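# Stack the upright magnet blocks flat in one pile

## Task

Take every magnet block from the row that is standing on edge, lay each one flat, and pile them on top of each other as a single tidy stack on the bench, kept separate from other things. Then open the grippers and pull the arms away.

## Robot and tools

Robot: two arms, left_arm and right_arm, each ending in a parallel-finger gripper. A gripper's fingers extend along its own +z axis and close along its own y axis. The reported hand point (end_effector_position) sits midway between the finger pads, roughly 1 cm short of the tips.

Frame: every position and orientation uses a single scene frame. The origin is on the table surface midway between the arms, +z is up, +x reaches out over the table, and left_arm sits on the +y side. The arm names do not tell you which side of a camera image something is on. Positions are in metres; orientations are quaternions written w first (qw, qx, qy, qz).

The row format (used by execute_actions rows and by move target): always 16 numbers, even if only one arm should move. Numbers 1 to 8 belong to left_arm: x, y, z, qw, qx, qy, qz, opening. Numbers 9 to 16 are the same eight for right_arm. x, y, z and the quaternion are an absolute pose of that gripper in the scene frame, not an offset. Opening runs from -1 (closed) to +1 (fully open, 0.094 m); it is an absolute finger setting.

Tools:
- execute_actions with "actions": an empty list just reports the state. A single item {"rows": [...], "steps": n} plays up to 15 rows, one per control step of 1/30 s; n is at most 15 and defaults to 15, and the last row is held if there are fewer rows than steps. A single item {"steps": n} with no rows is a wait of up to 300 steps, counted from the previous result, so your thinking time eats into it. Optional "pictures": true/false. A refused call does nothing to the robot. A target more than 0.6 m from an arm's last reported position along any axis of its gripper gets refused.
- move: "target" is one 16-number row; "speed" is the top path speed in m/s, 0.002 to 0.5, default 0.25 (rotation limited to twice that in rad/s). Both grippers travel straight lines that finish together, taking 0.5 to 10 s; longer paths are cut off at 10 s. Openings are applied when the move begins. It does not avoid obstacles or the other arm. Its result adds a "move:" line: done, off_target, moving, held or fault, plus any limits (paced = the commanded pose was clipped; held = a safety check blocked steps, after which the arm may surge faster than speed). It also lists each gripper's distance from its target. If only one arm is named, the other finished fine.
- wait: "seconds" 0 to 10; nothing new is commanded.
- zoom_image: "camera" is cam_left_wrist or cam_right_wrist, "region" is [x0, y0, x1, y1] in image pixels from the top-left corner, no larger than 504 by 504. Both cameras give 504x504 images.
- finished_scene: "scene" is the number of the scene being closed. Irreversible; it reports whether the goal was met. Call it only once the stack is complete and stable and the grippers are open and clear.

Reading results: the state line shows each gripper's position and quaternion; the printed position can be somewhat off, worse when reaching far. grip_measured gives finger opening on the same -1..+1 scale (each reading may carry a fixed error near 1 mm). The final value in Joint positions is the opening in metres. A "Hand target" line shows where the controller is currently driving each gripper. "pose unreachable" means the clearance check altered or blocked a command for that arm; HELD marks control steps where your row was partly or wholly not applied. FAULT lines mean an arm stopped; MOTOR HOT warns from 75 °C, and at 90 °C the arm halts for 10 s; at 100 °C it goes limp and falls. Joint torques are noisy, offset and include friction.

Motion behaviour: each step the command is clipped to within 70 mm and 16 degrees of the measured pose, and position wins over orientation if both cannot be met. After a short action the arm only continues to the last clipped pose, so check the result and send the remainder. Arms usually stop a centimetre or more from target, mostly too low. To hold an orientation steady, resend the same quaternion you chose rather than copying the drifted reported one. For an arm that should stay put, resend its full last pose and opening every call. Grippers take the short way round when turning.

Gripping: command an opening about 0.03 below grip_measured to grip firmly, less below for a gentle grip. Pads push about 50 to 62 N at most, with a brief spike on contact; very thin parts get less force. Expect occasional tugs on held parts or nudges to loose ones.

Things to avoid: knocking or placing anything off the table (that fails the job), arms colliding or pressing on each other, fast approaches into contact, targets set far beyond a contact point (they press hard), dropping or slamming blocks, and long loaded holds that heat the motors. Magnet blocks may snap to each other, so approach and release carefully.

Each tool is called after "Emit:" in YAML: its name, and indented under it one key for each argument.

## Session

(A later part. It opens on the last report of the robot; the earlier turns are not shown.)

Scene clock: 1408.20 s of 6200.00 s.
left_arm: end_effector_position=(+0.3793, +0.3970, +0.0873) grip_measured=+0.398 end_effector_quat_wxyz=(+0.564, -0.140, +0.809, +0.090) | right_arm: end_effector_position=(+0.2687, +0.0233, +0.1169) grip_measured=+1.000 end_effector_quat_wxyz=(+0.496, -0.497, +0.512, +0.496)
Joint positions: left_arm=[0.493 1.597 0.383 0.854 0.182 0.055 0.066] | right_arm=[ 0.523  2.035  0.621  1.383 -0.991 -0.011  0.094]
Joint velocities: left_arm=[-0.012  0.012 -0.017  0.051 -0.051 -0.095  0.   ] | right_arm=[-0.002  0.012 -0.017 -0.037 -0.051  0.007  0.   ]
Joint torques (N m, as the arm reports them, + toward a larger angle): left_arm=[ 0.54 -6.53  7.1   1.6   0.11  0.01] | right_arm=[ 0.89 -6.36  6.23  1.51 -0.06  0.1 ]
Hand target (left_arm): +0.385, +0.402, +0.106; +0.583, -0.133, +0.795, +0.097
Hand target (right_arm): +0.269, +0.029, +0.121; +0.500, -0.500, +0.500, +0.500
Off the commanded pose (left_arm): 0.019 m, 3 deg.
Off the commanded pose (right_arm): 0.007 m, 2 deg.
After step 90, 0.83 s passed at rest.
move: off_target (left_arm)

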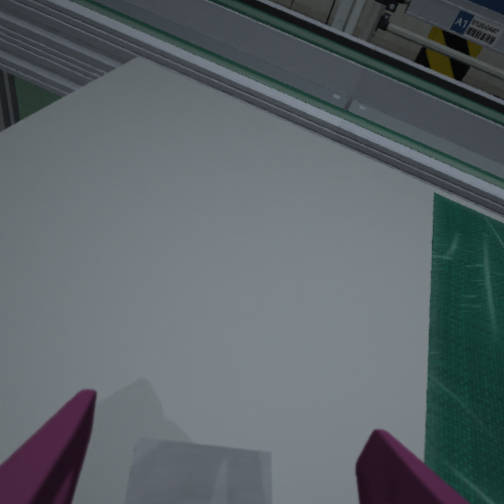

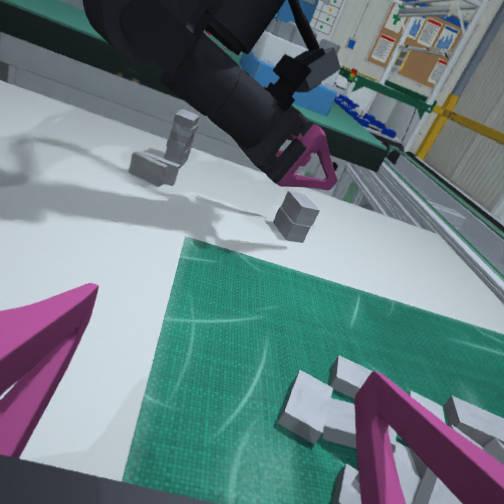

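Emit:
move:
  target: [0.380,0.392,0.115,0,0.5807,0.8141,0,0.2,0.269,0.029,0.121,-0.5,0.5,-0.5,-0.5,1]
  speed: 0.2

Scene clock: 1429.00 s of 6200.00 s.
left_arm: end_effector_position=(+0.3740, +0.3928, +0.1097) grip_measured=+0.202 end_effector_quat_wxyz=(-0.009, +0.575, +0.818, +0.001) | right_arm: end_effector_position=(+0.2687, +0.0233, +0.1169) grip_measured=+1.000 end_effector_quat_wxyz=(+0.496, -0.497, +0.512, +0.496)
Joint positions: left_arm=[ 0.401  2.055  1.838 -1.36  -0.017  1.657  0.056] | right_arm=[ 0.523  2.035  0.621  1.383 -0.991 -0.011  0.094]
Joint velocities: left_arm=[-0.007 -0.007  0.002 -0.037 -0.051 -0.007  0.001] | right_arm=[ 0.007  0.007 -0.022 -0.022 -0.037 -0.051  0.   ]
Joint torques (N m, as the arm reports them, + toward a larger angle): left_arm=[-0.95 -9.33  8.48  0.07 -0.04  0.02] | right_arm=[ 0.8  -6.36  6.35  1.5  -0.08  0.11]
Hand target (left_arm): +0.377, +0.390, +0.117; -0.008, +0.582, +0.813, +0.006
Hand target (right_arm): +0.269, +0.029, +0.121; +0.500, -0.500, +0.500, +0.500
Off the commanded pose (left_arm): 0.008 m, 1 deg.
Off the commanded pose (right_arm): 0.007 m, 2 deg.
After step 90, 12.47 s passed at rest.
move: done

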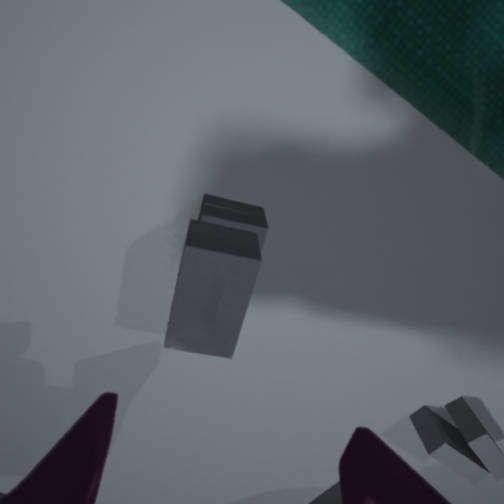

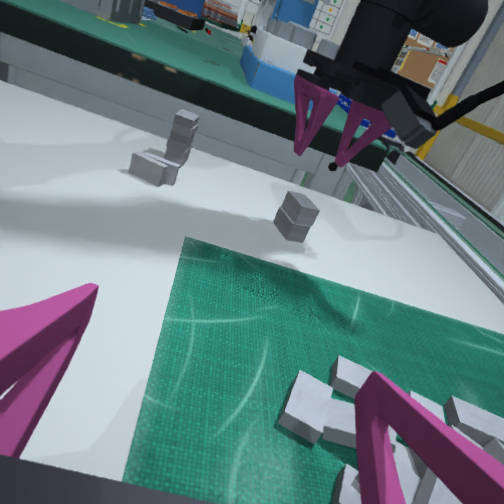

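Emit:
zoom_image:
  camera: "cam_left_wrist"
  region: [140,180,300,380]

Region (140, 180, 300, 380) of cam_left_wrist's 504x504 image, scaled by 2.520, with more detail than that image has; it fills the left 403 columns of this view, and the rest is white.

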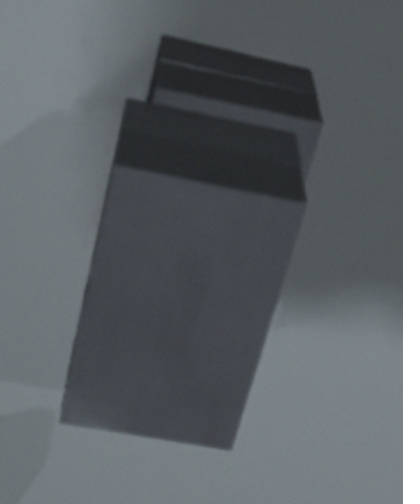

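Emit:
move:
  target: [0.381,0.397,0.014,0,0.5807,0.8141,0,0.2,0.269,0.029,0.121,-0.5,0.5,-0.5,-0.5,1]
  speed: 0.12

Scene clock: 1451.33 s of 6200.00 s.
left_arm: end_effector_position=(+0.3788, +0.3951, +0.0129) grip_measured=+0.202 end_effector_quat_wxyz=(-0.012, +0.582, +0.813, -0.002) | right_arm: end_effector_position=(+0.2687, +0.0233, +0.1169) grip_measured=+1.000 end_effector_quat_wxyz=(+0.496, -0.497, +0.512, +0.496)
Joint positions: left_arm=[ 0.401  2.144  1.585 -1.027 -0.018  1.674  0.056] | right_arm=[ 0.523  2.035  0.621  1.383 -0.991 -0.011  0.094]
Joint velocities: left_arm=[ 0.007 -0.027 -0.007  0.081 -0.022 -0.037 -0.001] | right_arm=[ 0.002  0.007 -0.012 -0.066  0.007 -0.051  0.   ]
Joint torques (N m, as the arm reports them, + toward a larger angle): left_arm=[  0.77 -10.09   5.34   0.33   0.15   0.04] | right_arm=[ 0.8  -6.4   6.39  1.5  -0.08  0.12]
Hand target (left_arm): +0.381, +0.397, +0.014; -0.000, +0.581, +0.814, -0.000
Hand target (right_arm): +0.269, +0.029, +0.121; +0.500, -0.500, +0.500, +0.500
Off the commanded pose (left_arm): 0.003 m, 1 deg.
Off the commanded pose (right_arm): 0.007 m, 2 deg.
After step 90, 17.93 s passed at rest.
move: done

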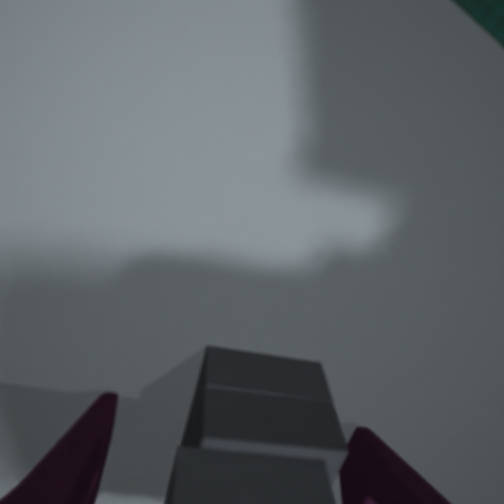

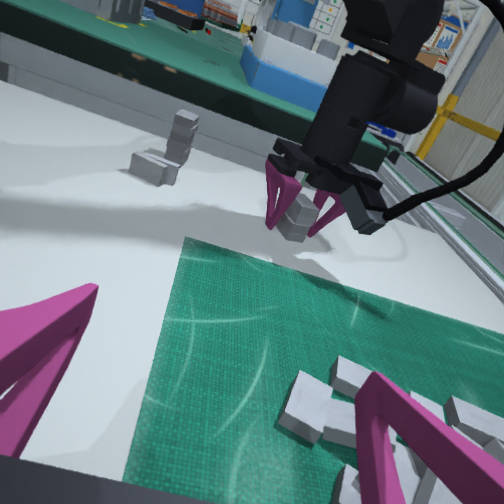

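Emit:
execute_actions:
  actions:
    - {"rows":[[0.3775,0.396,0.015,0,0.5807,0.8141,0,0.0,0.269,0.029,0.121,-0.5,0.5,-0.5,-0.5,1],[0.3775,0.396,0.015,0,0.5807,0.8141,0,-0.2,0.269,0.029,0.121,-0.5,0.5,-0.5,-0.5,1],[0.3775,0.396,0.015,0,0.5807,0.8141,0,-0.3,0.269,0.029,0.121,-0.5,0.5,-0.5,-0.5,1]],"steps":15}
  pictures: false

Emit:
execute_actions:
  actions:
    - {"rows":[[0.3775,0.396,0.015,0,0.5807,0.8141,0,-0.35,0.269,0.029,0.121,-0.5,0.5,-0.5,-0.5,1],[0.3775,0.396,0.015,0,0.5807,0.8141,0,-0.35,0.269,0.029,0.121,-0.5,0.5,-0.5,-0.5,1],[0.3775,0.396,0.015,0,0.5807,0.8141,0,-0.39,0.269,0.029,0.121,-0.5,0.5,-0.5,-0.5,1],[0.3775,0.396,0.015,0,0.5807,0.8141,0,-0.39,0.269,0.029,0.121,-0.5,0.5,-0.5,-0.5,1],[0.3775,0.396,0.015,0,0.5807,0.8141,0,-0.42,0.269,0.029,0.121,-0.5,0.5,-0.5,-0.5,1],[0.3775,0.396,0.015,0,0.5807,0.8141,0,-0.42,0.269,0.029,0.121,-0.5,0.5,-0.5,-0.5,1],[0.3775,0.396,0.015,0,0.5807,0.8141,0,-0.45,0.269,0.029,0.121,-0.5,0.5,-0.5,-0.5,1],[0.3775,0.396,0.015,0,0.5807,0.8141,0,-0.45,0.269,0.029,0.121,-0.5,0.5,-0.5,-0.5,1],[0.3775,0.396,0.015,0,0.5807,0.8141,0,-0.47,0.269,0.029,0.121,-0.5,0.5,-0.5,-0.5,1],[0.3775,0.396,0.015,0,0.5807,0.8141,0,-0.47,0.269,0.029,0.121,-0.5,0.5,-0.5,-0.5,1],[0.3775,0.396,0.015,0,0.5807,0.8141,0,-0.49,0.269,0.029,0.121,-0.5,0.5,-0.5,-0.5,1]],"steps":15}

Scene clock: 1466.50 s of 6200.00 s.
left_arm: end_effector_position=(+0.3811, +0.3960, +0.0116) grip_measured=-0.297 end_effector_quat_wxyz=(-0.009, +0.583, +0.813, +0.002) | right_arm: end_effector_position=(+0.2687, +0.0233, +0.1169) grip_measured=+1.000 end_effector_quat_wxyz=(+0.496, -0.497, +0.512, +0.496)
Joint positions: left_arm=[ 0.401  2.144  1.58  -1.011 -0.017  1.675  0.033] | right_arm=[ 0.523  2.035  0.621  1.383 -0.991 -0.011  0.094]
Joint velocities: left_arm=[-0.007  0.002  0.007  0.007 -0.022 -0.037 -0.002] | right_arm=[ 0.002 -0.017 -0.007 -0.007 -0.007 -0.051  0.   ]
Joint torques (N m, as the arm reports them, + toward a larger angle): left_arm=[  0.98 -11.33   4.28   0.28   0.16   0.03] | right_arm=[ 0.81 -6.41  6.29  1.51 -0.06  0.11]
Hand target (left_arm): +0.378, +0.396, +0.015; -0.000, +0.581, +0.814, -0.000
Hand target (right_arm): +0.269, +0.029, +0.121; +0.500, -0.500, +0.500, +0.500
Off the commanded pose (left_arm): 0.005 m, 1 deg.
Off the commanded pose (right_arm): 0.007 m, 2 deg.
Steps of this call (steps 1 to 90: nothing new was sent; then 11.67 s passed at rest; steps 91 to 105: all 15 steps of this action). Readings (end_effector_position):
91: left_arm (+0.3789, +0.3951, +0.0122) | right_arm (+0.2687, +0.0233, +0.1169)
92: left_arm (+0.3791, +0.3952, +0.0116) | right_arm (+0.2687, +0.0233, +0.1169)
94: left_arm (+0.3811, +0.3960, +0.0116) | right_arm (+0.2687, +0.0233, +0.1169)
98: left_arm (+0.3811, +0.3960, +0.0116) | right_arm (+0.2687, +0.0233, +0.1169)
105: the state above

Scene clock: 1467.00 s of 6200.00 s.
left_arm: end_effector_position=(+0.3808, +0.3959, +0.0113) grip_measured=-0.468 end_effector_quat_wxyz=(-0.009, +0.583, +0.812, +0.002) | right_arm: end_effector_position=(+0.2687, +0.0233, +0.1169) grip_measured=+1.000 end_effector_quat_wxyz=(+0.496, -0.497, +0.512, +0.496)
Joint positions: left_arm=[ 0.401  2.144  1.578 -1.01  -0.017  1.675  0.025] | right_arm=[ 0.523  2.035  0.621  1.383 -0.991 -0.011  0.094]
Joint velocities: left_arm=[-0.002 -0.012 -0.002  0.007 -0.022 -0.037 -0.002] | right_arm=[ 0.012 -0.002  0.002 -0.081  0.007 -0.037  0.   ]
Joint torques (N m, as the arm reports them, + toward a larger angle): left_arm=[  0.92 -11.37   4.38   0.24   0.15   0.02] | right_arm=[ 0.84 -6.3   6.39  1.51 -0.07  0.12]
Hand target (left_arm): +0.378, +0.396, +0.015; -0.000, +0.581, +0.814, -0.000
Hand target (right_arm): +0.269, +0.029, +0.121; +0.500, -0.500, +0.500, +0.500
Off the commanded pose (left_arm): 0.005 m, 1 deg.
Off the commanded pose (right_arm): 0.007 m, 2 deg.
Steps of this call (steps 1 to 15: all 15 steps of this action). Readings (end_effector_position):
1: left_arm (+0.3811, +0.3960, +0.0116) | right_arm (+0.2687, +0.0233, +0.1169)
2: left_arm (+0.3811, +0.3960, +0.0116) | right_arm (+0.2687, +0.0233, +0.1169)
4: left_arm (+0.3811, +0.3960, +0.0116) | right_arm (+0.2687, +0.0233, +0.1169)
8: left_arm (+0.3811, +0.3960, +0.0116) | right_arm (+0.2687, +0.0233, +0.1169)
15: the state above

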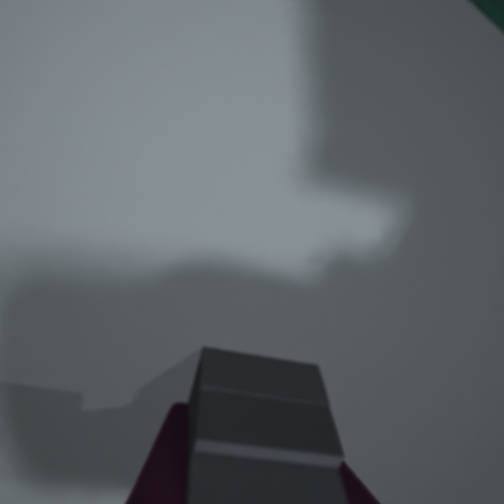

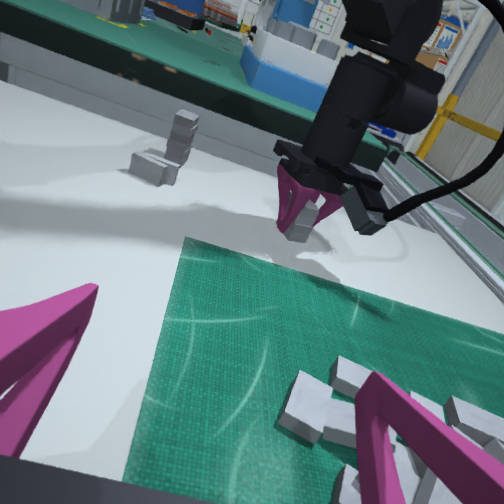

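Emit:
execute_actions:
  actions:
    - {"rows":[[0.381,0.396,0.016,0,0.5807,0.8141,0,-0.44,0.269,0.029,0.121,-0.5,0.5,-0.5,-0.5,1],[0.381,0.396,0.016,0,0.5807,0.8141,0,-0.40,0.269,0.029,0.121,-0.5,0.5,-0.5,-0.5,1],[0.381,0.396,0.016,0,0.5807,0.8141,0,-0.3,0.269,0.029,0.121,-0.5,0.5,-0.5,-0.5,1],[0.381,0.396,0.016,0,0.5807,0.8141,0,-0.1,0.269,0.029,0.121,-0.5,0.5,-0.5,-0.5,1],[0.381,0.396,0.016,0,0.5807,0.8141,0,0.0,0.269,0.029,0.121,-0.5,0.5,-0.5,-0.5,1]],"steps":12}
  pictures: false

Emit:
move:
  target: [0.381,0.396,0.085,0,0.5807,0.8141,0,0.0,0.269,0.029,0.121,-0.5,0.5,-0.5,-0.5,1]
  speed: 0.15

Emit:
move:
  target: [0.381,0.392,0.085,0,-0.1650,0.9863,0,0.3,0.269,0.029,0.121,-0.5,0.5,-0.5,-0.5,1]
  speed: 0.3

Scene clock: 1475.57 s of 6200.00 s.
left_arm: end_effector_position=(+0.3752, +0.3933, +0.0117) grip_measured=-0.003 end_effector_quat_wxyz=(-0.015, +0.583, +0.812, -0.009) | right_arm: end_effector_position=(+0.2687, +0.0233, +0.1169) grip_measured=+1.000 end_effector_quat_wxyz=(+0.496, -0.497, +0.512, +0.496)
Joint positions: left_arm=[ 0.401  2.143  1.578 -1.035 -0.017  1.675  0.047] | right_arm=[ 0.523  2.035  0.621  1.383 -0.991 -0.011  0.094]
Joint velocities: left_arm=[ 0.002 -0.032  0.002 -0.007 -0.022 -0.051  0.001] | right_arm=[ 0.022 -0.017 -0.002  0.095  0.022  0.037  0.   ]
Joint torques (N m, as the arm reports them, + toward a larger angle): left_arm=[  0.54 -10.34   6.14   0.32   0.17  -0.01] | right_arm=[ 0.8  -6.35  6.28  1.53 -0.07  0.11]
Hand target (left_arm): +0.381, +0.396, +0.016; -0.000, +0.581, +0.814, -0.000
Hand target (right_arm): +0.269, +0.029, +0.121; +0.500, -0.500, +0.500, +0.500
Off the commanded pose (left_arm): 0.008 m, 2 deg.
Off the commanded pose (right_arm): 0.007 m, 2 deg.
Steps of this call (steps 1 to 90: nothing new was sent; then 5.17 s passed at rest; steps 91 to 102: all 12 steps of this action). Readings (end_effector_position):
91: left_arm (+0.3808, +0.3959, +0.0113) | right_arm (+0.2687, +0.0233, +0.1169)
92: left_arm (+0.3805, +0.3958, +0.0113) | right_arm (+0.2687, +0.0233, +0.1169)
94: left_arm (+0.3783, +0.3948, +0.0113) | right_arm (+0.2687, +0.0233, +0.1169)
98: left_arm (+0.3753, +0.3934, +0.0117) | right_arm (+0.2687, +0.0233, +0.1169)
102: the state above

Scene clock: 1476.93 s of 6200.00 s.
left_arm: end_effector_position=(+0.3787, +0.3952, +0.0710) grip_measured=-0.002 end_effector_quat_wxyz=(-0.014, +0.583, +0.812, -0.006) | right_arm: end_effector_position=(+0.2687, +0.0233, +0.1169) grip_measured=+1.000 end_effector_quat_wxyz=(+0.496, -0.497, +0.512, +0.496)
Joint positions: left_arm=[ 0.401  2.103  1.757 -1.249 -0.018  1.675  0.047] | right_arm=[ 0.523  2.035  0.621  1.383 -0.991 -0.011  0.094]
Joint velocities: left_arm=[-0.007 -0.007 -0.007 -0.007 -0.051  0.007 -0.001] | right_arm=[ 0.007 -0.007 -0.007 -0.051 -0.007  0.037  0.   ]
Joint torques (N m, as the arm reports them, + toward a larger angle): left_arm=[  0.61 -11.34   7.95   0.03   0.16  -0.02] | right_arm=[ 0.78 -6.4   6.28  1.51 -0.08  0.13]
Hand target (left_arm): +0.381, +0.396, +0.085; +0.000, +0.581, +0.814, +0.000
Hand target (right_arm): +0.269, +0.029, +0.121; +0.500, -0.500, +0.500, +0.500
Off the commanded pose (left_arm): 0.014 m, 2 deg.
Off the commanded pose (right_arm): 0.007 m, 2 deg.
move: off_target (left_arm)

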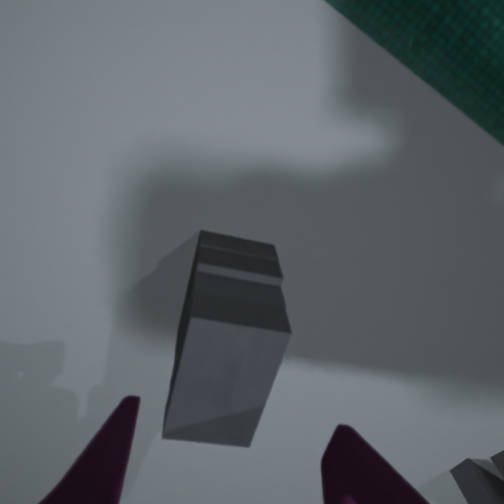

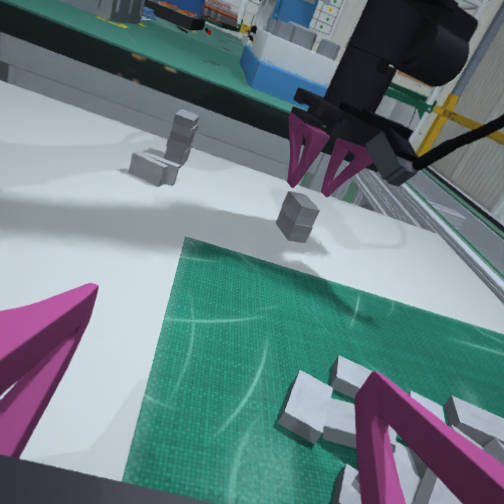

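Scene clock: 1480.17 s of 6200.00 s.
left_arm: end_effector_position=(+0.3781, +0.3927, +0.0710) grip_measured=+0.298 end_effector_quat_wxyz=(-0.016, -0.161, +0.987, -0.001) | right_arm: end_effector_position=(+0.2687, +0.0233, +0.1169) grip_measured=+1.000 end_effector_quat_wxyz=(+0.496, -0.497, +0.512, +0.496)
Joint positions: left_arm=[ 0.401  2.103  1.757 -1.255 -0.007  0.106  0.061] | right_arm=[ 0.523  2.035  0.621  1.383 -0.991 -0.011  0.094]
Joint velocities: left_arm=[ 0.012  0.002  0.002  0.051  0.037 -0.007  0.   ] | right_arm=[-0.007 -0.007 -0.007 -0.066 -0.022  0.022  0.   ]
Joint torques (N m, as the arm reports them, + toward a larger angle): left_arm=[ -0.08 -11.82   7.2    0.08   0.08  -0.09] | right_arm=[ 0.76 -6.38  6.35  1.52 -0.07  0.12]
Hand target (left_arm): +0.381, +0.392, +0.085; +0.000, -0.165, +0.986, -0.000
Hand target (right_arm): +0.269, +0.029, +0.121; +0.500, -0.500, +0.500, +0.500
Off the commanded pose (left_arm): 0.014 m, 2 deg.
Off the commanded pose (right_arm): 0.007 m, 2 deg.
move: off_target (left_arm)

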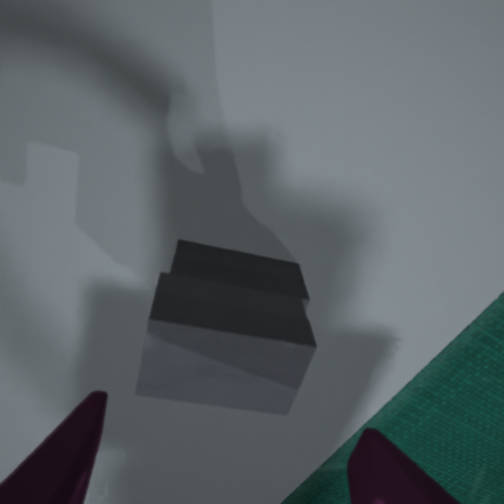

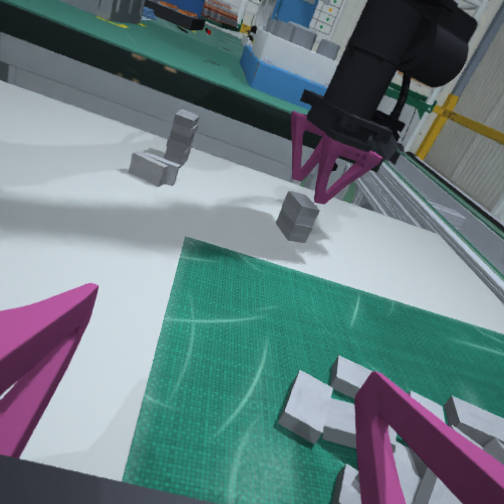

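Emit:
move:
  target: [0.381,0.396,0.024,0,-0.1650,0.9863,0,0.3,0.269,0.029,0.121,-0.5,0.5,-0.5,-0.5,1]
  speed: 0.12

Scene clock: 1491.77 s of 6200.00 s.
left_arm: end_effector_position=(+0.3759, +0.3917, +0.0208) grip_measured=+0.298 end_effector_quat_wxyz=(-0.016, -0.163, +0.987, -0.001) | right_arm: end_effector_position=(+0.2687, +0.0233, +0.1169) grip_measured=+1.000 end_effector_quat_wxyz=(+0.496, -0.497, +0.512, +0.496)
Joint positions: left_arm=[ 0.401  2.134  1.602 -1.07  -0.007  0.103  0.061] | right_arm=[ 0.523  2.035  0.621  1.383 -0.991 -0.011  0.094]
Joint velocities: left_arm=[-0.007 -0.007 -0.007 -0.022 -0.007  0.022  0.   ] | right_arm=[-0.017  0.007  0.007 -0.022 -0.022  0.051  0.   ]
Joint torques (N m, as the arm reports them, + toward a larger angle): left_arm=[  0.62 -10.41   5.76   0.38   0.08   0.  ] | right_arm=[ 0.78 -6.37  6.35  1.53 -0.08  0.12]
Hand target (left_arm): +0.381, +0.396, +0.024; -0.000, -0.165, +0.986, -0.000
Hand target (right_arm): +0.269, +0.029, +0.121; +0.500, -0.500, +0.500, +0.500
Off the commanded pose (left_arm): 0.007 m, 2 deg.
Off the commanded pose (right_arm): 0.007 m, 2 deg.
After step 90, 7.57 s passed at rest.
move: done

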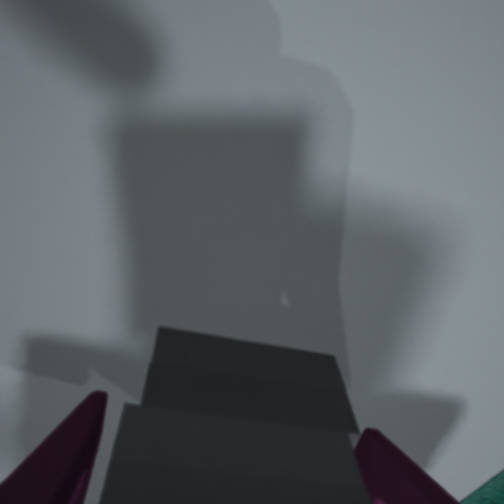

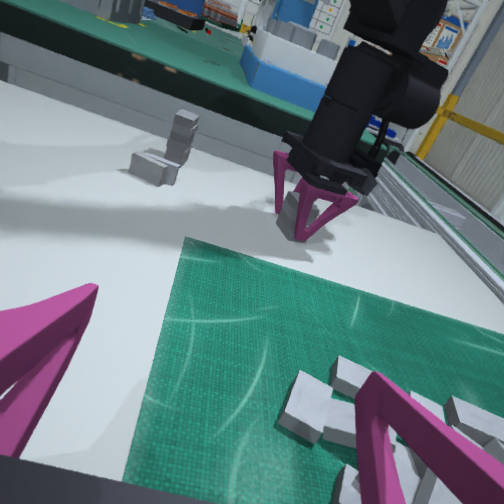

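Emit:
execute_actions:
  actions:
    - {"rows":[[0.381,0.394,0.024,0,-0.1650,0.9863,0,0.2,0.269,0.029,0.121,-0.5,0.5,-0.5,-0.5,1],[0.381,0.394,0.024,0,-0.1650,0.9863,0,0.15,0.269,0.029,0.121,-0.5,0.5,-0.5,-0.5,1],[0.381,0.394,0.024,0,-0.1650,0.9863,0,0.1,0.269,0.029,0.121,-0.5,0.5,-0.5,-0.5,1],[0.381,0.394,0.024,0,-0.1650,0.9863,0,0.07,0.269,0.029,0.121,-0.5,0.5,-0.5,-0.5,1],[0.381,0.394,0.024,0,-0.1650,0.9863,0,0.04,0.269,0.029,0.121,-0.5,0.5,-0.5,-0.5,1],[0.381,0.394,0.024,0,-0.1650,0.9863,0,0.02,0.269,0.029,0.121,-0.5,0.5,-0.5,-0.5,1],[0.381,0.394,0.024,0,-0.1650,0.9863,0,0.0,0.269,0.029,0.121,-0.5,0.5,-0.5,-0.5,1],[0.381,0.394,0.024,0,-0.1650,0.9863,0,-0.02,0.269,0.029,0.121,-0.5,0.5,-0.5,-0.5,1],[0.381,0.394,0.024,0,-0.1650,0.9863,0,-0.04,0.269,0.029,0.121,-0.5,0.5,-0.5,-0.5,1],[0.381,0.394,0.024,0,-0.1650,0.9863,0,-0.06,0.269,0.029,0.121,-0.5,0.5,-0.5,-0.5,1],[0.381,0.394,0.024,0,-0.1650,0.9863,0,-0.08,0.269,0.029,0.121,-0.5,0.5,-0.5,-0.5,1],[0.381,0.394,0.024,0,-0.1650,0.9863,0,-0.09,0.269,0.029,0.121,-0.5,0.5,-0.5,-0.5,1],[0.381,0.394,0.024,0,-0.1650,0.9863,0,-0.10,0.269,0.029,0.121,-0.5,0.5,-0.5,-0.5,1],[0.381,0.394,0.024,0,-0.1650,0.9863,0,-0.11,0.269,0.029,0.121,-0.5,0.5,-0.5,-0.5,1],[0.381,0.394,0.024,0,-0.1650,0.9863,0,-0.12,0.269,0.029,0.121,-0.5,0.5,-0.5,-0.5,1]],"steps":15}
  pictures: false

Emit:
execute_actions:
  actions:
    - {"rows":[[0.381,0.394,0.024,0,-0.1650,0.9863,0,-0.125,0.269,0.029,0.121,-0.5,0.5,-0.5,-0.5,1]],"steps":10}

Scene clock: 1506.10 s of 6200.00 s.
left_arm: end_effector_position=(+0.3767, +0.3922, +0.0208) grip_measured=-0.103 end_effector_quat_wxyz=(-0.014, -0.163, +0.987, +0.000) | right_arm: end_effector_position=(+0.2687, +0.0233, +0.1169) grip_measured=+1.000 end_effector_quat_wxyz=(+0.496, -0.497, +0.512, +0.496)
Joint positions: left_arm=[ 0.401  2.134  1.602 -1.066 -0.008  0.103  0.042] | right_arm=[ 0.523  2.035  0.621  1.383 -0.991 -0.011  0.094]
Joint velocities: left_arm=[-0.007 -0.012 -0.007  0.022  0.022 -0.037 -0.003] | right_arm=[-0.027  0.007  0.002  0.007 -0.007 -0.007  0.   ]
Joint torques (N m, as the arm reports them, + toward a larger angle): left_arm=[  0.2  -10.66   5.3    0.38   0.08  -0.06] | right_arm=[ 0.85 -6.28  6.41  1.51 -0.08  0.13]
Hand target (left_arm): +0.381, +0.394, +0.024; -0.000, -0.165, +0.986, -0.000
Hand target (right_arm): +0.269, +0.029, +0.121; +0.500, -0.500, +0.500, +0.500
Off the commanded pose (left_arm): 0.006 m, 2 deg.
Off the commanded pose (right_arm): 0.007 m, 2 deg.
Steps of this call (steps 1 to 90: nothing new was sent; then 10.83 s passed at rest; steps 91 to 105: all 15 steps of this action). Readings (end_effector_position):
91: left_arm (+0.3762, +0.3919, +0.0208) | right_arm (+0.2687, +0.0233, +0.1169)
92: left_arm (+0.3763, +0.3919, +0.0208) | right_arm (+0.2687, +0.0233, +0.1169)
94: left_arm (+0.3764, +0.3920, +0.0208) | right_arm (+0.2687, +0.0233, +0.1169)
98: left_arm (+0.3766, +0.3920, +0.0208) | right_arm (+0.2687, +0.0233, +0.1169)
105: the state above

Scene clock: 1506.43 s of 6200.00 s.
left_arm: end_effector_position=(+0.3767, +0.3922, +0.0208) grip_measured=-0.107 end_effector_quat_wxyz=(-0.014, -0.163, +0.987, +0.000) | right_arm: end_effector_position=(+0.2687, +0.0233, +0.1169) grip_measured=+1.000 end_effector_quat_wxyz=(+0.496, -0.497, +0.512, +0.496)
Joint positions: left_arm=[ 0.401  2.134  1.602 -1.066 -0.008  0.103  0.042] | right_arm=[ 0.523  2.035  0.621  1.383 -0.991 -0.011  0.094]
Joint velocities: left_arm=[ 0.012  0.012 -0.012 -0.007 -0.066 -0.022  0.   ] | right_arm=[-0.007 -0.007  0.007 -0.022  0.007 -0.007  0.   ]
Joint torques (N m, as the arm reports them, + toward a larger angle): left_arm=[  0.22 -10.65   5.34   0.38   0.08  -0.03] | right_arm=[ 0.76 -6.33  6.44  1.54 -0.08  0.1 ]
Hand target (left_arm): +0.381, +0.394, +0.024; -0.000, -0.165, +0.986, -0.000
Hand target (right_arm): +0.269, +0.029, +0.121; +0.500, -0.500, +0.500, +0.500
Off the commanded pose (left_arm): 0.006 m, 2 deg.
Off the commanded pose (right_arm): 0.007 m, 2 deg.
Steps of this call (steps 1 to 10: all 10 steps of this action). Readings (end_effector_position):
1: left_arm (+0.3767, +0.3922, +0.0208) | right_arm (+0.2687, +0.0233, +0.1169)
2: left_arm (+0.3767, +0.3922, +0.0208) | right_arm (+0.2687, +0.0233, +0.1169)
4: left_arm (+0.3767, +0.3922, +0.0208) | right_arm (+0.2687, +0.0233, +0.1169)
8: left_arm (+0.3767, +0.3922, +0.0208) | right_arm (+0.2687, +0.0233, +0.1169)
10: the state above

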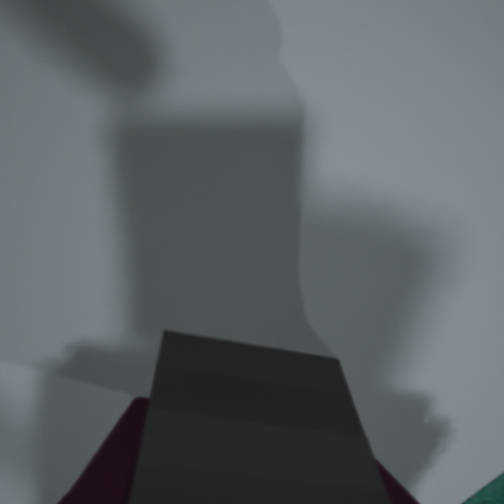

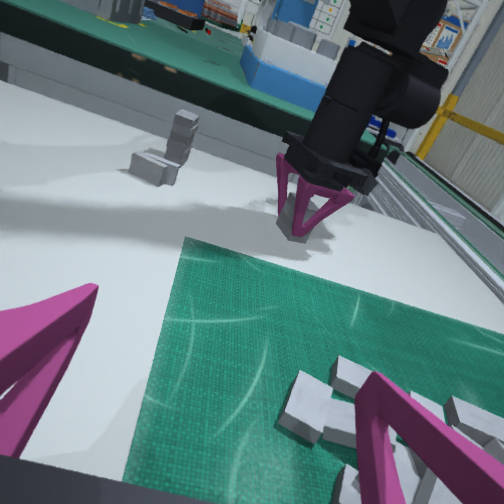

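Emit:
execute_actions:
  actions:
    - {"rows":[[0.381,0.394,0.024,0,-0.1650,0.9863,0,-0.10,0.269,0.029,0.121,-0.5,0.5,-0.5,-0.5,1],[0.381,0.394,0.024,0,-0.1650,0.9863,0,-0.08,0.269,0.029,0.121,-0.5,0.5,-0.5,-0.5,1],[0.381,0.394,0.024,0,-0.1650,0.9863,0,-0.04,0.269,0.029,0.121,-0.5,0.5,-0.5,-0.5,1],[0.381,0.394,0.024,0,-0.1650,0.9863,0,0.05,0.269,0.029,0.121,-0.5,0.5,-0.5,-0.5,1],[0.381,0.394,0.024,0,-0.1650,0.9863,0,0.2,0.269,0.029,0.121,-0.5,0.5,-0.5,-0.5,1]],"steps":10}
  pictures: false

Emit:
move:
  target: [0.381,0.394,0.12,0,-0.1650,0.9863,0,0.2,0.269,0.029,0.121,-0.5,0.5,-0.5,-0.5,1]
  speed: 0.15

Scene clock: 1512.27 s of 6200.00 s.
left_arm: end_effector_position=(+0.3767, +0.3922, +0.0208) grip_measured=+0.197 end_effector_quat_wxyz=(-0.014, -0.163, +0.987, +0.000) | right_arm: end_effector_position=(+0.2687, +0.0233, +0.1169) grip_measured=+1.000 end_effector_quat_wxyz=(+0.496, -0.497, +0.512, +0.496)
Joint positions: left_arm=[ 0.401  2.134  1.602 -1.066 -0.008  0.103  0.056] | right_arm=[ 0.523  2.035  0.621  1.383 -0.991 -0.011  0.094]
Joint velocities: left_arm=[-0.002 -0.002  0.002  0.022  0.022 -0.022  0.001] | right_arm=[-0.012  0.007  0.002  0.022 -0.066 -0.037  0.   ]
Joint torques (N m, as the arm reports them, + toward a larger angle): left_arm=[  0.17 -10.69   5.42   0.38   0.06  -0.03] | right_arm=[ 0.82 -6.37  6.37  1.51 -0.07  0.11]
Hand target (left_arm): +0.381, +0.394, +0.024; -0.000, -0.165, +0.986, -0.000
Hand target (right_arm): +0.269, +0.029, +0.121; +0.500, -0.500, +0.500, +0.500
Off the commanded pose (left_arm): 0.006 m, 2 deg.
Off the commanded pose (right_arm): 0.007 m, 2 deg.
Steps of this call (steps 1 to 90: nothing new was sent; then 2.50 s passed at rest; steps 91 to 100: all 10 steps of this action). Readings (end_effector_position):
91: left_arm (+0.3767, +0.3922, +0.0208) | right_arm (+0.2687, +0.0233, +0.1169)
92: left_arm (+0.3767, +0.3922, +0.0208) | right_arm (+0.2687, +0.0233, +0.1169)
94: left_arm (+0.3767, +0.3922, +0.0208) | right_arm (+0.2687, +0.0233, +0.1169)
98: left_arm (+0.3767, +0.3922, +0.0208) | right_arm (+0.2687, +0.0233, +0.1169)
100: the state above

Scene clock: 1513.80 s of 6200.00 s.
left_arm: end_effector_position=(+0.3773, +0.3925, +0.1042) grip_measured=+0.197 end_effector_quat_wxyz=(-0.020, -0.163, +0.986, -0.001) | right_arm: end_effector_position=(+0.2687, +0.0233, +0.1169) grip_measured=+1.000 end_effector_quat_wxyz=(+0.496, -0.497, +0.512, +0.496)
Joint positions: left_arm=[ 0.401  2.102  1.887 -1.394 -0.008  0.103  0.056] | right_arm=[ 0.523  2.035  0.621  1.383 -0.991 -0.011  0.094]
Joint velocities: left_arm=[ 0.002 -0.007  0.002  0.007  0.066 -0.095  0.   ] | right_arm=[ 0.012  0.007 -0.022 -0.007  0.007  0.081  0.   ]
Joint torques (N m, as the arm reports them, + toward a larger angle): left_arm=[  0.19 -11.46   8.18   0.06   0.08  -0.04] | right_arm=[ 0.8  -6.45  6.38  1.53 -0.08  0.09]
Hand target (left_arm): +0.380, +0.394, +0.120; -0.000, -0.165, +0.986, -0.000
Hand target (right_arm): +0.269, +0.029, +0.121; +0.500, -0.500, +0.500, +0.500
Off the commanded pose (left_arm): 0.016 m, 2 deg.
Off the commanded pose (right_arm): 0.007 m, 2 deg.
move: off_target (left_arm)

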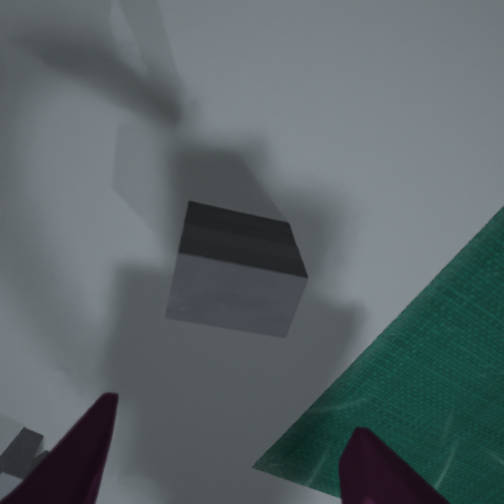

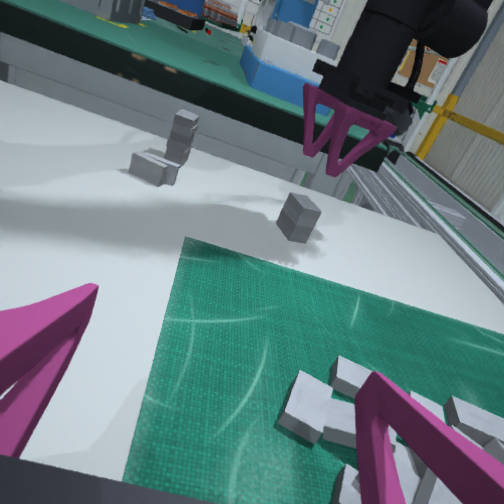

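Emit:
move:
  target: [0.21,0.425,0.125,0,0.0349,0.9994,0,0.2,0.269,0.029,0.121,-0.5,0.5,-0.5,-0.5,1]
  speed: 0.25

Scene clock: 1532.00 s of 6200.00 s.
left_arm: end_effector_position=(+0.2075, +0.4224, +0.1212) grip_measured=+0.197 end_effector_quat_wxyz=(-0.020, +0.035, +0.999, -0.013) | right_arm: end_effector_position=(+0.2687, +0.0233, +0.1169) grip_measured=+1.000 end_effector_quat_wxyz=(+0.496, -0.497, +0.512, +0.496)
Joint positions: left_arm=[ 0.766  1.62   1.329 -1.325 -0.012  0.866  0.056] | right_arm=[ 0.523  2.035  0.621  1.383 -0.991 -0.011  0.094]
Joint velocities: left_arm=[-0.007  0.002 -0.012  0.022 -0.051  0.022  0.   ] | right_arm=[ 0.007  0.017  0.002 -0.022 -0.022 -0.051  0.   ]
Joint torques (N m, as the arm reports them, + toward a larger angle): left_arm=[ 0.73 -7.65  5.4   0.35  0.14  0.06] | right_arm=[ 0.85 -6.41  6.25  1.51 -0.1   0.1 ]
Hand target (left_arm): +0.210, +0.425, +0.126; -0.001, +0.035, +0.999, -0.003
Hand target (right_arm): +0.269, +0.029, +0.121; +0.500, -0.500, +0.500, +0.500
Off the commanded pose (left_arm): 0.005 m, 3 deg.
Off the commanded pose (right_arm): 0.007 m, 2 deg.
After step 90, 13.70 s passed at rest.
move: off_target (left_arm)

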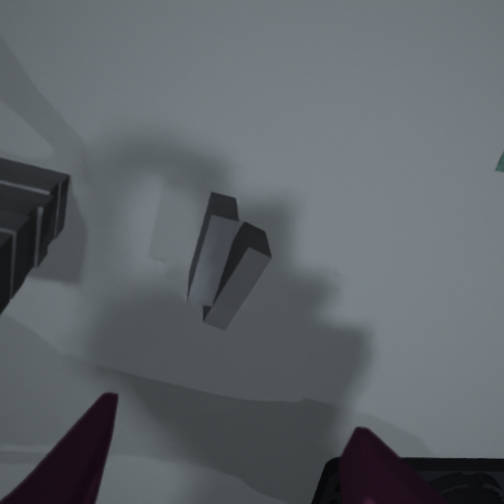

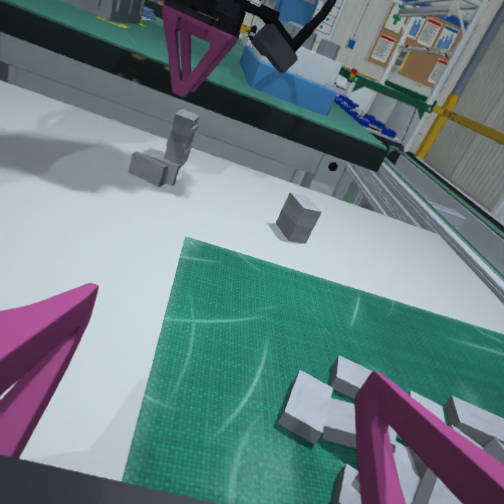

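Emit:
zoom_image:
  camera: "cam_left_wrist"
  region: [150,170,310,350]

Region (150, 170, 310, 350) of cam_left_wrist's 504x504 image, scaled by 2.800, with more detail than that image has.

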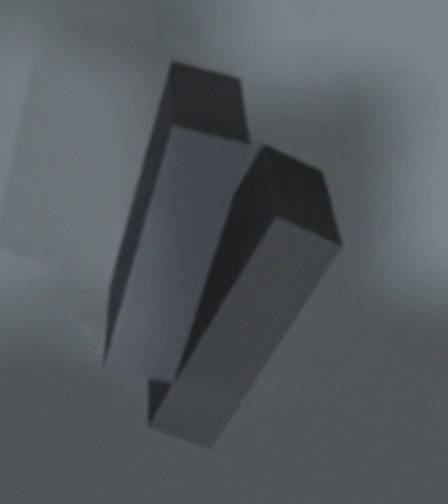

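Emit:
move:
  target: [0.198,0.423,0.06,0,0.1132,0.9936,0,0.05,0.269,0.029,0.121,-0.5,0.5,-0.5,-0.5,1]
  speed: 0.15

Scene clock: 1557.20 s of 6200.00 s.
left_arm: end_effector_position=(+0.1951, +0.4185, +0.0550) grip_measured=+0.052 end_effector_quat_wxyz=(-0.017, +0.116, +0.993, -0.013) | right_arm: end_effector_position=(+0.2687, +0.0233, +0.1169) grip_measured=+1.000 end_effector_quat_wxyz=(+0.496, -0.497, +0.512, +0.496)
Joint positions: left_arm=[ 0.789  1.62   1.061 -1.052 -0.012  1.05   0.049] | right_arm=[ 0.523  2.035  0.621  1.383 -0.991 -0.011  0.094]
Joint velocities: left_arm=[-0.017 -0.007 -0.002  0.022 -0.037 -0.051  0.001] | right_arm=[-0.027  0.002  0.007  0.007 -0.007 -0.022  0.   ]
Joint torques (N m, as the arm reports them, + toward a larger angle): left_arm=[ 1.01 -7.12  5.48  0.33  0.12  0.03] | right_arm=[ 0.8  -6.34  6.36  1.53 -0.09  0.1 ]
Hand target (left_arm): +0.198, +0.423, +0.060; -0.000, +0.113, +0.994, -0.000
Hand target (right_arm): +0.269, +0.029, +0.121; +0.500, -0.500, +0.500, +0.500
Off the commanded pose (left_arm): 0.007 m, 2 deg.
Off the commanded pose (right_arm): 0.007 m, 2 deg.
After step 90, 21.03 s passed at rest.
move: done

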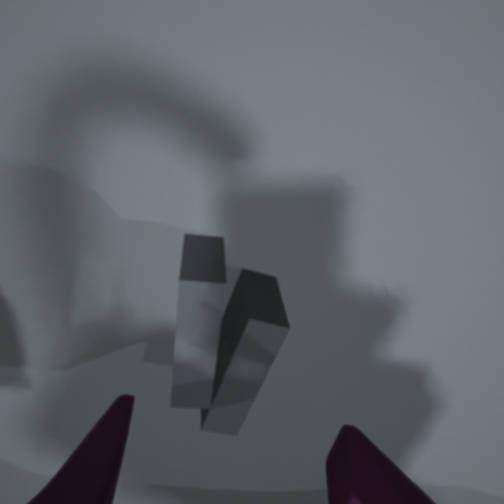

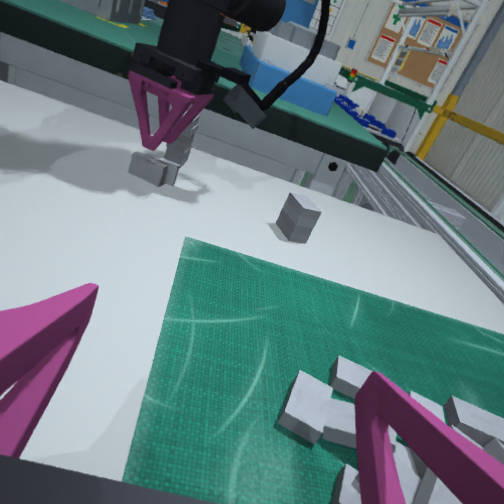

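Emit:
move:
  target: [0.199,0.428,0.016,0,0.1132,0.9936,0,0.05,0.269,0.029,0.121,-0.5,0.5,-0.5,-0.5,1]
  speed: 0.08

Scene clock: 1565.97 s of 6200.00 s.
left_arm: end_effector_position=(+0.1973, +0.4250, +0.0173) grip_measured=+0.052 end_effector_quat_wxyz=(-0.009, +0.116, +0.993, -0.002) | right_arm: end_effector_position=(+0.2687, +0.0233, +0.1169) grip_measured=+1.000 end_effector_quat_wxyz=(+0.496, -0.497, +0.512, +0.496)
Joint positions: left_arm=[ 0.8    1.676  0.96  -0.869 -0.012  1.061  0.049] | right_arm=[ 0.523  2.035  0.621  1.383 -0.991 -0.011  0.094]
Joint velocities: left_arm=[ 0.002 -0.017 -0.012 -0.081 -0.081  0.022 -0.   ] | right_arm=[ 0.002  0.007 -0.002 -0.095  0.022 -0.007  0.   ]
Joint torques (N m, as the arm reports them, + toward a larger angle): left_arm=[ 0.92 -5.32  5.15  0.35  0.13  0.01] | right_arm=[ 0.81 -6.42  6.34  1.52 -0.1   0.11]
Hand target (left_arm): +0.199, +0.428, +0.016; +0.000, +0.113, +0.994, -0.000
Hand target (right_arm): +0.269, +0.029, +0.121; +0.500, -0.500, +0.500, +0.500
Off the commanded pose (left_arm): 0.004 m, 1 deg.
Off the commanded pose (right_arm): 0.007 m, 2 deg.
After step 90, 4.70 s passed at rest.
move: done

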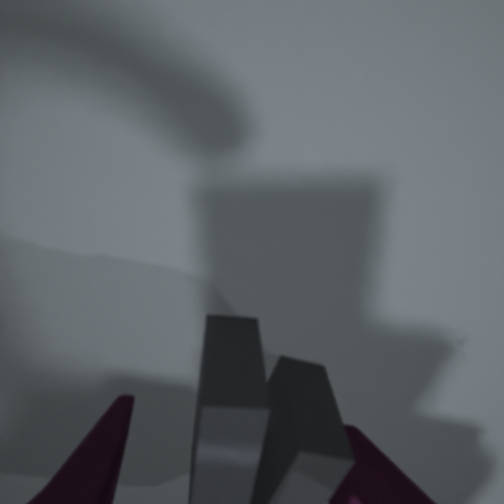

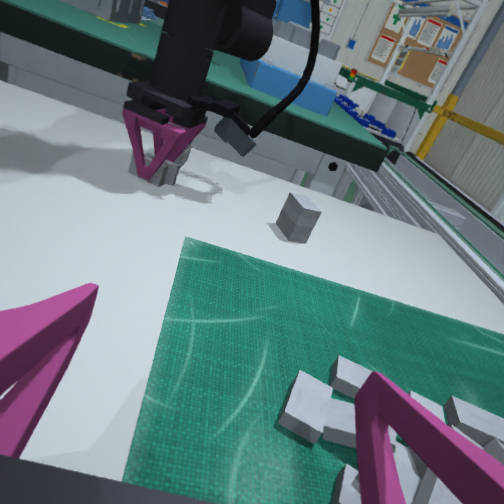

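Emit:
execute_actions:
  actions:
    - {"rows":[[0.198,0.421,0.016,0,0.1132,0.9936,0,0.05,0.269,0.029,0.121,-0.5,0.5,-0.5,-0.5,1]],"steps":12}
  pictures: false

Emit:
execute_actions:
  actions:
    - {"rows":[[0.198,0.421,0.016,0,0.1132,0.9936,0,-0.05,0.269,0.029,0.121,-0.5,0.5,-0.5,-0.5,1],[0.198,0.421,0.016,0,0.1132,0.9936,0,-0.1,0.269,0.029,0.121,-0.5,0.5,-0.5,-0.5,1],[0.198,0.421,0.016,0,0.1132,0.9936,0,-0.15,0.269,0.029,0.121,-0.5,0.5,-0.5,-0.5,1],[0.198,0.421,0.016,0,0.1132,0.9936,0,-0.2,0.269,0.029,0.121,-0.5,0.5,-0.5,-0.5,1],[0.198,0.421,0.016,0,0.1132,0.9936,0,-0.25,0.269,0.029,0.121,-0.5,0.5,-0.5,-0.5,1],[0.198,0.421,0.016,0,0.1132,0.9936,0,-0.3,0.269,0.029,0.121,-0.5,0.5,-0.5,-0.5,1],[0.198,0.421,0.016,0,0.1132,0.9936,0,-0.34,0.269,0.029,0.121,-0.5,0.5,-0.5,-0.5,1],[0.198,0.421,0.016,0,0.1132,0.9936,0,-0.38,0.269,0.029,0.121,-0.5,0.5,-0.5,-0.5,1],[0.198,0.421,0.016,0,0.1132,0.9936,0,-0.41,0.269,0.029,0.121,-0.5,0.5,-0.5,-0.5,1],[0.198,0.421,0.016,0,0.1132,0.9936,0,-0.44,0.269,0.029,0.121,-0.5,0.5,-0.5,-0.5,1],[0.198,0.421,0.016,0,0.1132,0.9936,0,-0.46,0.269,0.029,0.121,-0.5,0.5,-0.5,-0.5,1],[0.198,0.421,0.016,0,0.1132,0.9936,0,-0.48,0.269,0.029,0.121,-0.5,0.5,-0.5,-0.5,1],[0.198,0.421,0.016,0,0.1132,0.9936,0,-0.50,0.269,0.029,0.121,-0.5,0.5,-0.5,-0.5,1],[0.198,0.421,0.016,0,0.1132,0.9936,0,-0.52,0.269,0.029,0.121,-0.5,0.5,-0.5,-0.5,1],[0.198,0.421,0.016,0,0.1132,0.9936,0,-0.53,0.269,0.029,0.121,-0.5,0.5,-0.5,-0.5,1]],"steps":15}

Scene clock: 1574.17 s of 6200.00 s.
left_arm: end_effector_position=(+0.1926, +0.4199, +0.0121) grip_measured=+0.052 end_effector_quat_wxyz=(-0.014, +0.114, +0.993, -0.009) | right_arm: end_effector_position=(+0.2687, +0.0233, +0.1169) grip_measured=+1.000 end_effector_quat_wxyz=(+0.496, -0.497, +0.512, +0.496)
Joint positions: left_arm=[ 0.8    1.676  0.936 -0.862 -0.012  1.058  0.049] | right_arm=[ 0.523  2.035  0.621  1.383 -0.991 -0.011  0.094]
Joint velocities: left_arm=[ 0.012 -0.002 -0.012  0.037 -0.066 -0.007 -0.   ] | right_arm=[-0.022 -0.027  0.002  0.066 -0.007 -0.022  0.   ]
Joint torques (N m, as the arm reports them, + toward a larger angle): left_arm=[-0.38 -6.81  5.15  0.31  0.1  -0.07] | right_arm=[ 0.74 -6.4   6.29  1.53 -0.07  0.1 ]
Hand target (left_arm): +0.198, +0.421, +0.016; -0.000, +0.113, +0.994, -0.000
Hand target (right_arm): +0.269, +0.029, +0.121; +0.500, -0.500, +0.500, +0.500
Off the commanded pose (left_arm): 0.007 m, 2 deg.
Off the commanded pose (right_arm): 0.007 m, 2 deg.
Steps of this call (steps 1 to 90: nothing new was sent; then 4.80 s passed at rest; steps 91 to 102: all 12 steps of this action). Readings (end_effector_position):
91: left_arm (+0.1972, +0.4250, +0.0166) | right_arm (+0.2687, +0.0233, +0.1169)
92: left_arm (+0.1965, +0.4242, +0.0156) | right_arm (+0.2687, +0.0233, +0.1169)
94: left_arm (+0.1940, +0.4214, +0.0133) | right_arm (+0.2687, +0.0233, +0.1169)
98: left_arm (+0.1926, +0.4199, +0.0121) | right_arm (+0.2687, +0.0233, +0.1169)
102: the state above

Scene clock: 1574.67 s of 6200.00 s.
left_arm: end_effector_position=(+0.1932, +0.4206, +0.0121) grip_measured=-0.519 end_effector_quat_wxyz=(-0.013, +0.114, +0.993, -0.007) | right_arm: end_effector_position=(+0.2687, +0.0233, +0.1169) grip_measured=+1.000 end_effector_quat_wxyz=(+0.496, -0.497, +0.512, +0.496)
Joint positions: left_arm=[ 0.8    1.676  0.936 -0.858 -0.012  1.057  0.023] | right_arm=[ 0.523  2.035  0.621  1.383 -0.991 -0.011  0.094]
Joint velocities: left_arm=[ 0.007  0.017  0.002 -0.168 -0.022  0.007 -0.005] | right_arm=[ 0.012 -0.012 -0.017 -0.051 -0.007 -0.022  0.   ]
Joint torques (N m, as the arm reports them, + toward a larger angle): left_arm=[-0.34 -6.93  5.04  0.28  0.11 -0.09] | right_arm=[ 0.82 -6.33  6.38  1.53 -0.08  0.12]
Hand target (left_arm): +0.198, +0.421, +0.016; -0.000, +0.113, +0.994, -0.000
Hand target (right_arm): +0.269, +0.029, +0.121; +0.500, -0.500, +0.500, +0.500
Off the commanded pose (left_arm): 0.006 m, 2 deg.
Off the commanded pose (right_arm): 0.007 m, 2 deg.
Steps of this call (steps 1 to 15: all 15 steps of this action). Readings (end_effector_position):
1: left_arm (+0.1926, +0.4199, +0.0121) | right_arm (+0.2687, +0.0233, +0.1169)
2: left_arm (+0.1926, +0.4199, +0.0121) | right_arm (+0.2687, +0.0233, +0.1169)
4: left_arm (+0.1926, +0.4199, +0.0121) | right_arm (+0.2687, +0.0233, +0.1169)
8: left_arm (+0.1927, +0.4201, +0.0121) | right_arm (+0.2687, +0.0233, +0.1169)
15: the state above

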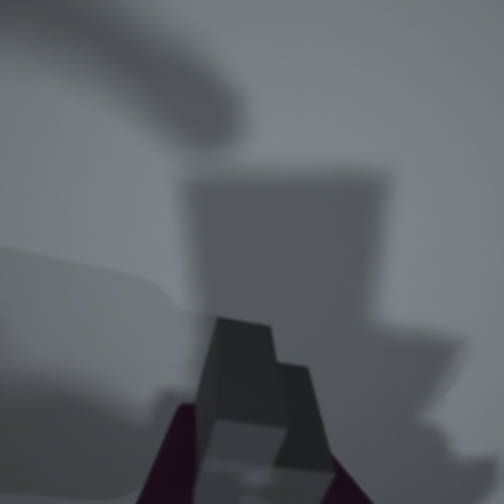

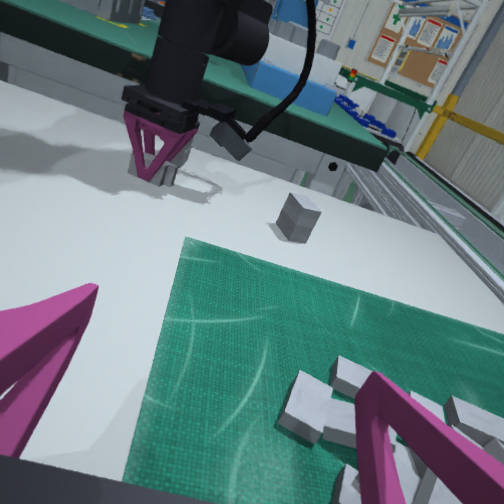

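Emit:
execute_actions:
  actions:
    - {"rows":[[0.195,0.421,0.016,0,0.1132,0.9936,0,-0.54,0.269,0.029,0.121,-0.5,0.5,-0.5,-0.5,1],[0.195,0.421,0.016,0,0.1132,0.9936,0,-0.55,0.269,0.029,0.121,-0.5,0.5,-0.5,-0.5,1]],"steps":10}

Scene clock: 1578.17 s of 6200.00 s.
left_arm: end_effector_position=(+0.1933, +0.4207, +0.0121) grip_measured=-0.532 end_effector_quat_wxyz=(-0.013, +0.114, +0.993, -0.007) | right_arm: end_effector_position=(+0.2687, +0.0233, +0.1169) grip_measured=+1.000 end_effector_quat_wxyz=(+0.496, -0.497, +0.512, +0.496)
Joint positions: left_arm=[ 0.8    1.676  0.936 -0.858 -0.012  1.057  0.022] | right_arm=[ 0.523  2.035  0.621  1.383 -0.991 -0.011  0.094]
Joint velocities: left_arm=[-0.012  0.007 -0.012  0.022 -0.007  0.037 -0.   ] | right_arm=[ 0.002 -0.007 -0.002 -0.022 -0.007  0.007  0.   ]
Joint torques (N m, as the arm reports them, + toward a larger angle): left_arm=[ 0.33 -7.45  4.39  0.32  0.12 -0.01] | right_arm=[ 0.81 -6.41  6.33  1.53 -0.11  0.13]
Hand target (left_arm): +0.195, +0.421, +0.016; -0.000, +0.113, +0.994, -0.000
Hand target (right_arm): +0.269, +0.029, +0.121; +0.500, -0.500, +0.500, +0.500
Off the commanded pose (left_arm): 0.004 m, 2 deg.
Off the commanded pose (right_arm): 0.007 m, 2 deg.
Steps of this call (steps 1 to 90: nothing new was sent; then 0.17 s passed at rest; steps 91 to 100: all 10 steps of this action). Readings (end_effector_position):
91: left_arm (+0.1933, +0.4207, +0.0121) | right_arm (+0.2687, +0.0233, +0.1169)
92: left_arm (+0.1933, +0.4207, +0.0121) | right_arm (+0.2687, +0.0233, +0.1169)
94: left_arm (+0.1933, +0.4207, +0.0121) | right_arm (+0.2687, +0.0233, +0.1169)
98: left_arm (+0.1933, +0.4207, +0.0121) | right_arm (+0.2687, +0.0233, +0.1169)
100: the state above

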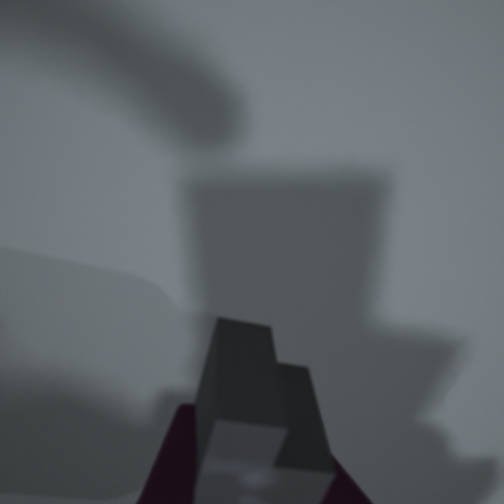

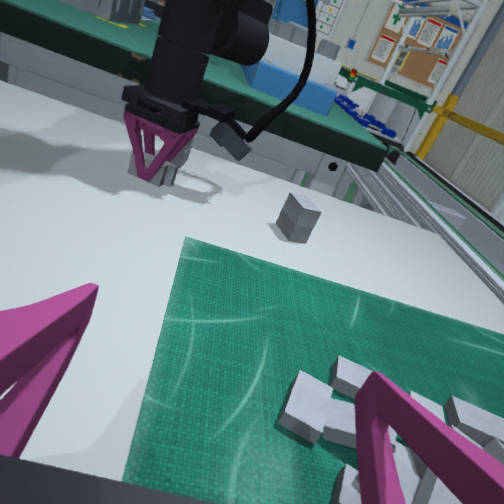

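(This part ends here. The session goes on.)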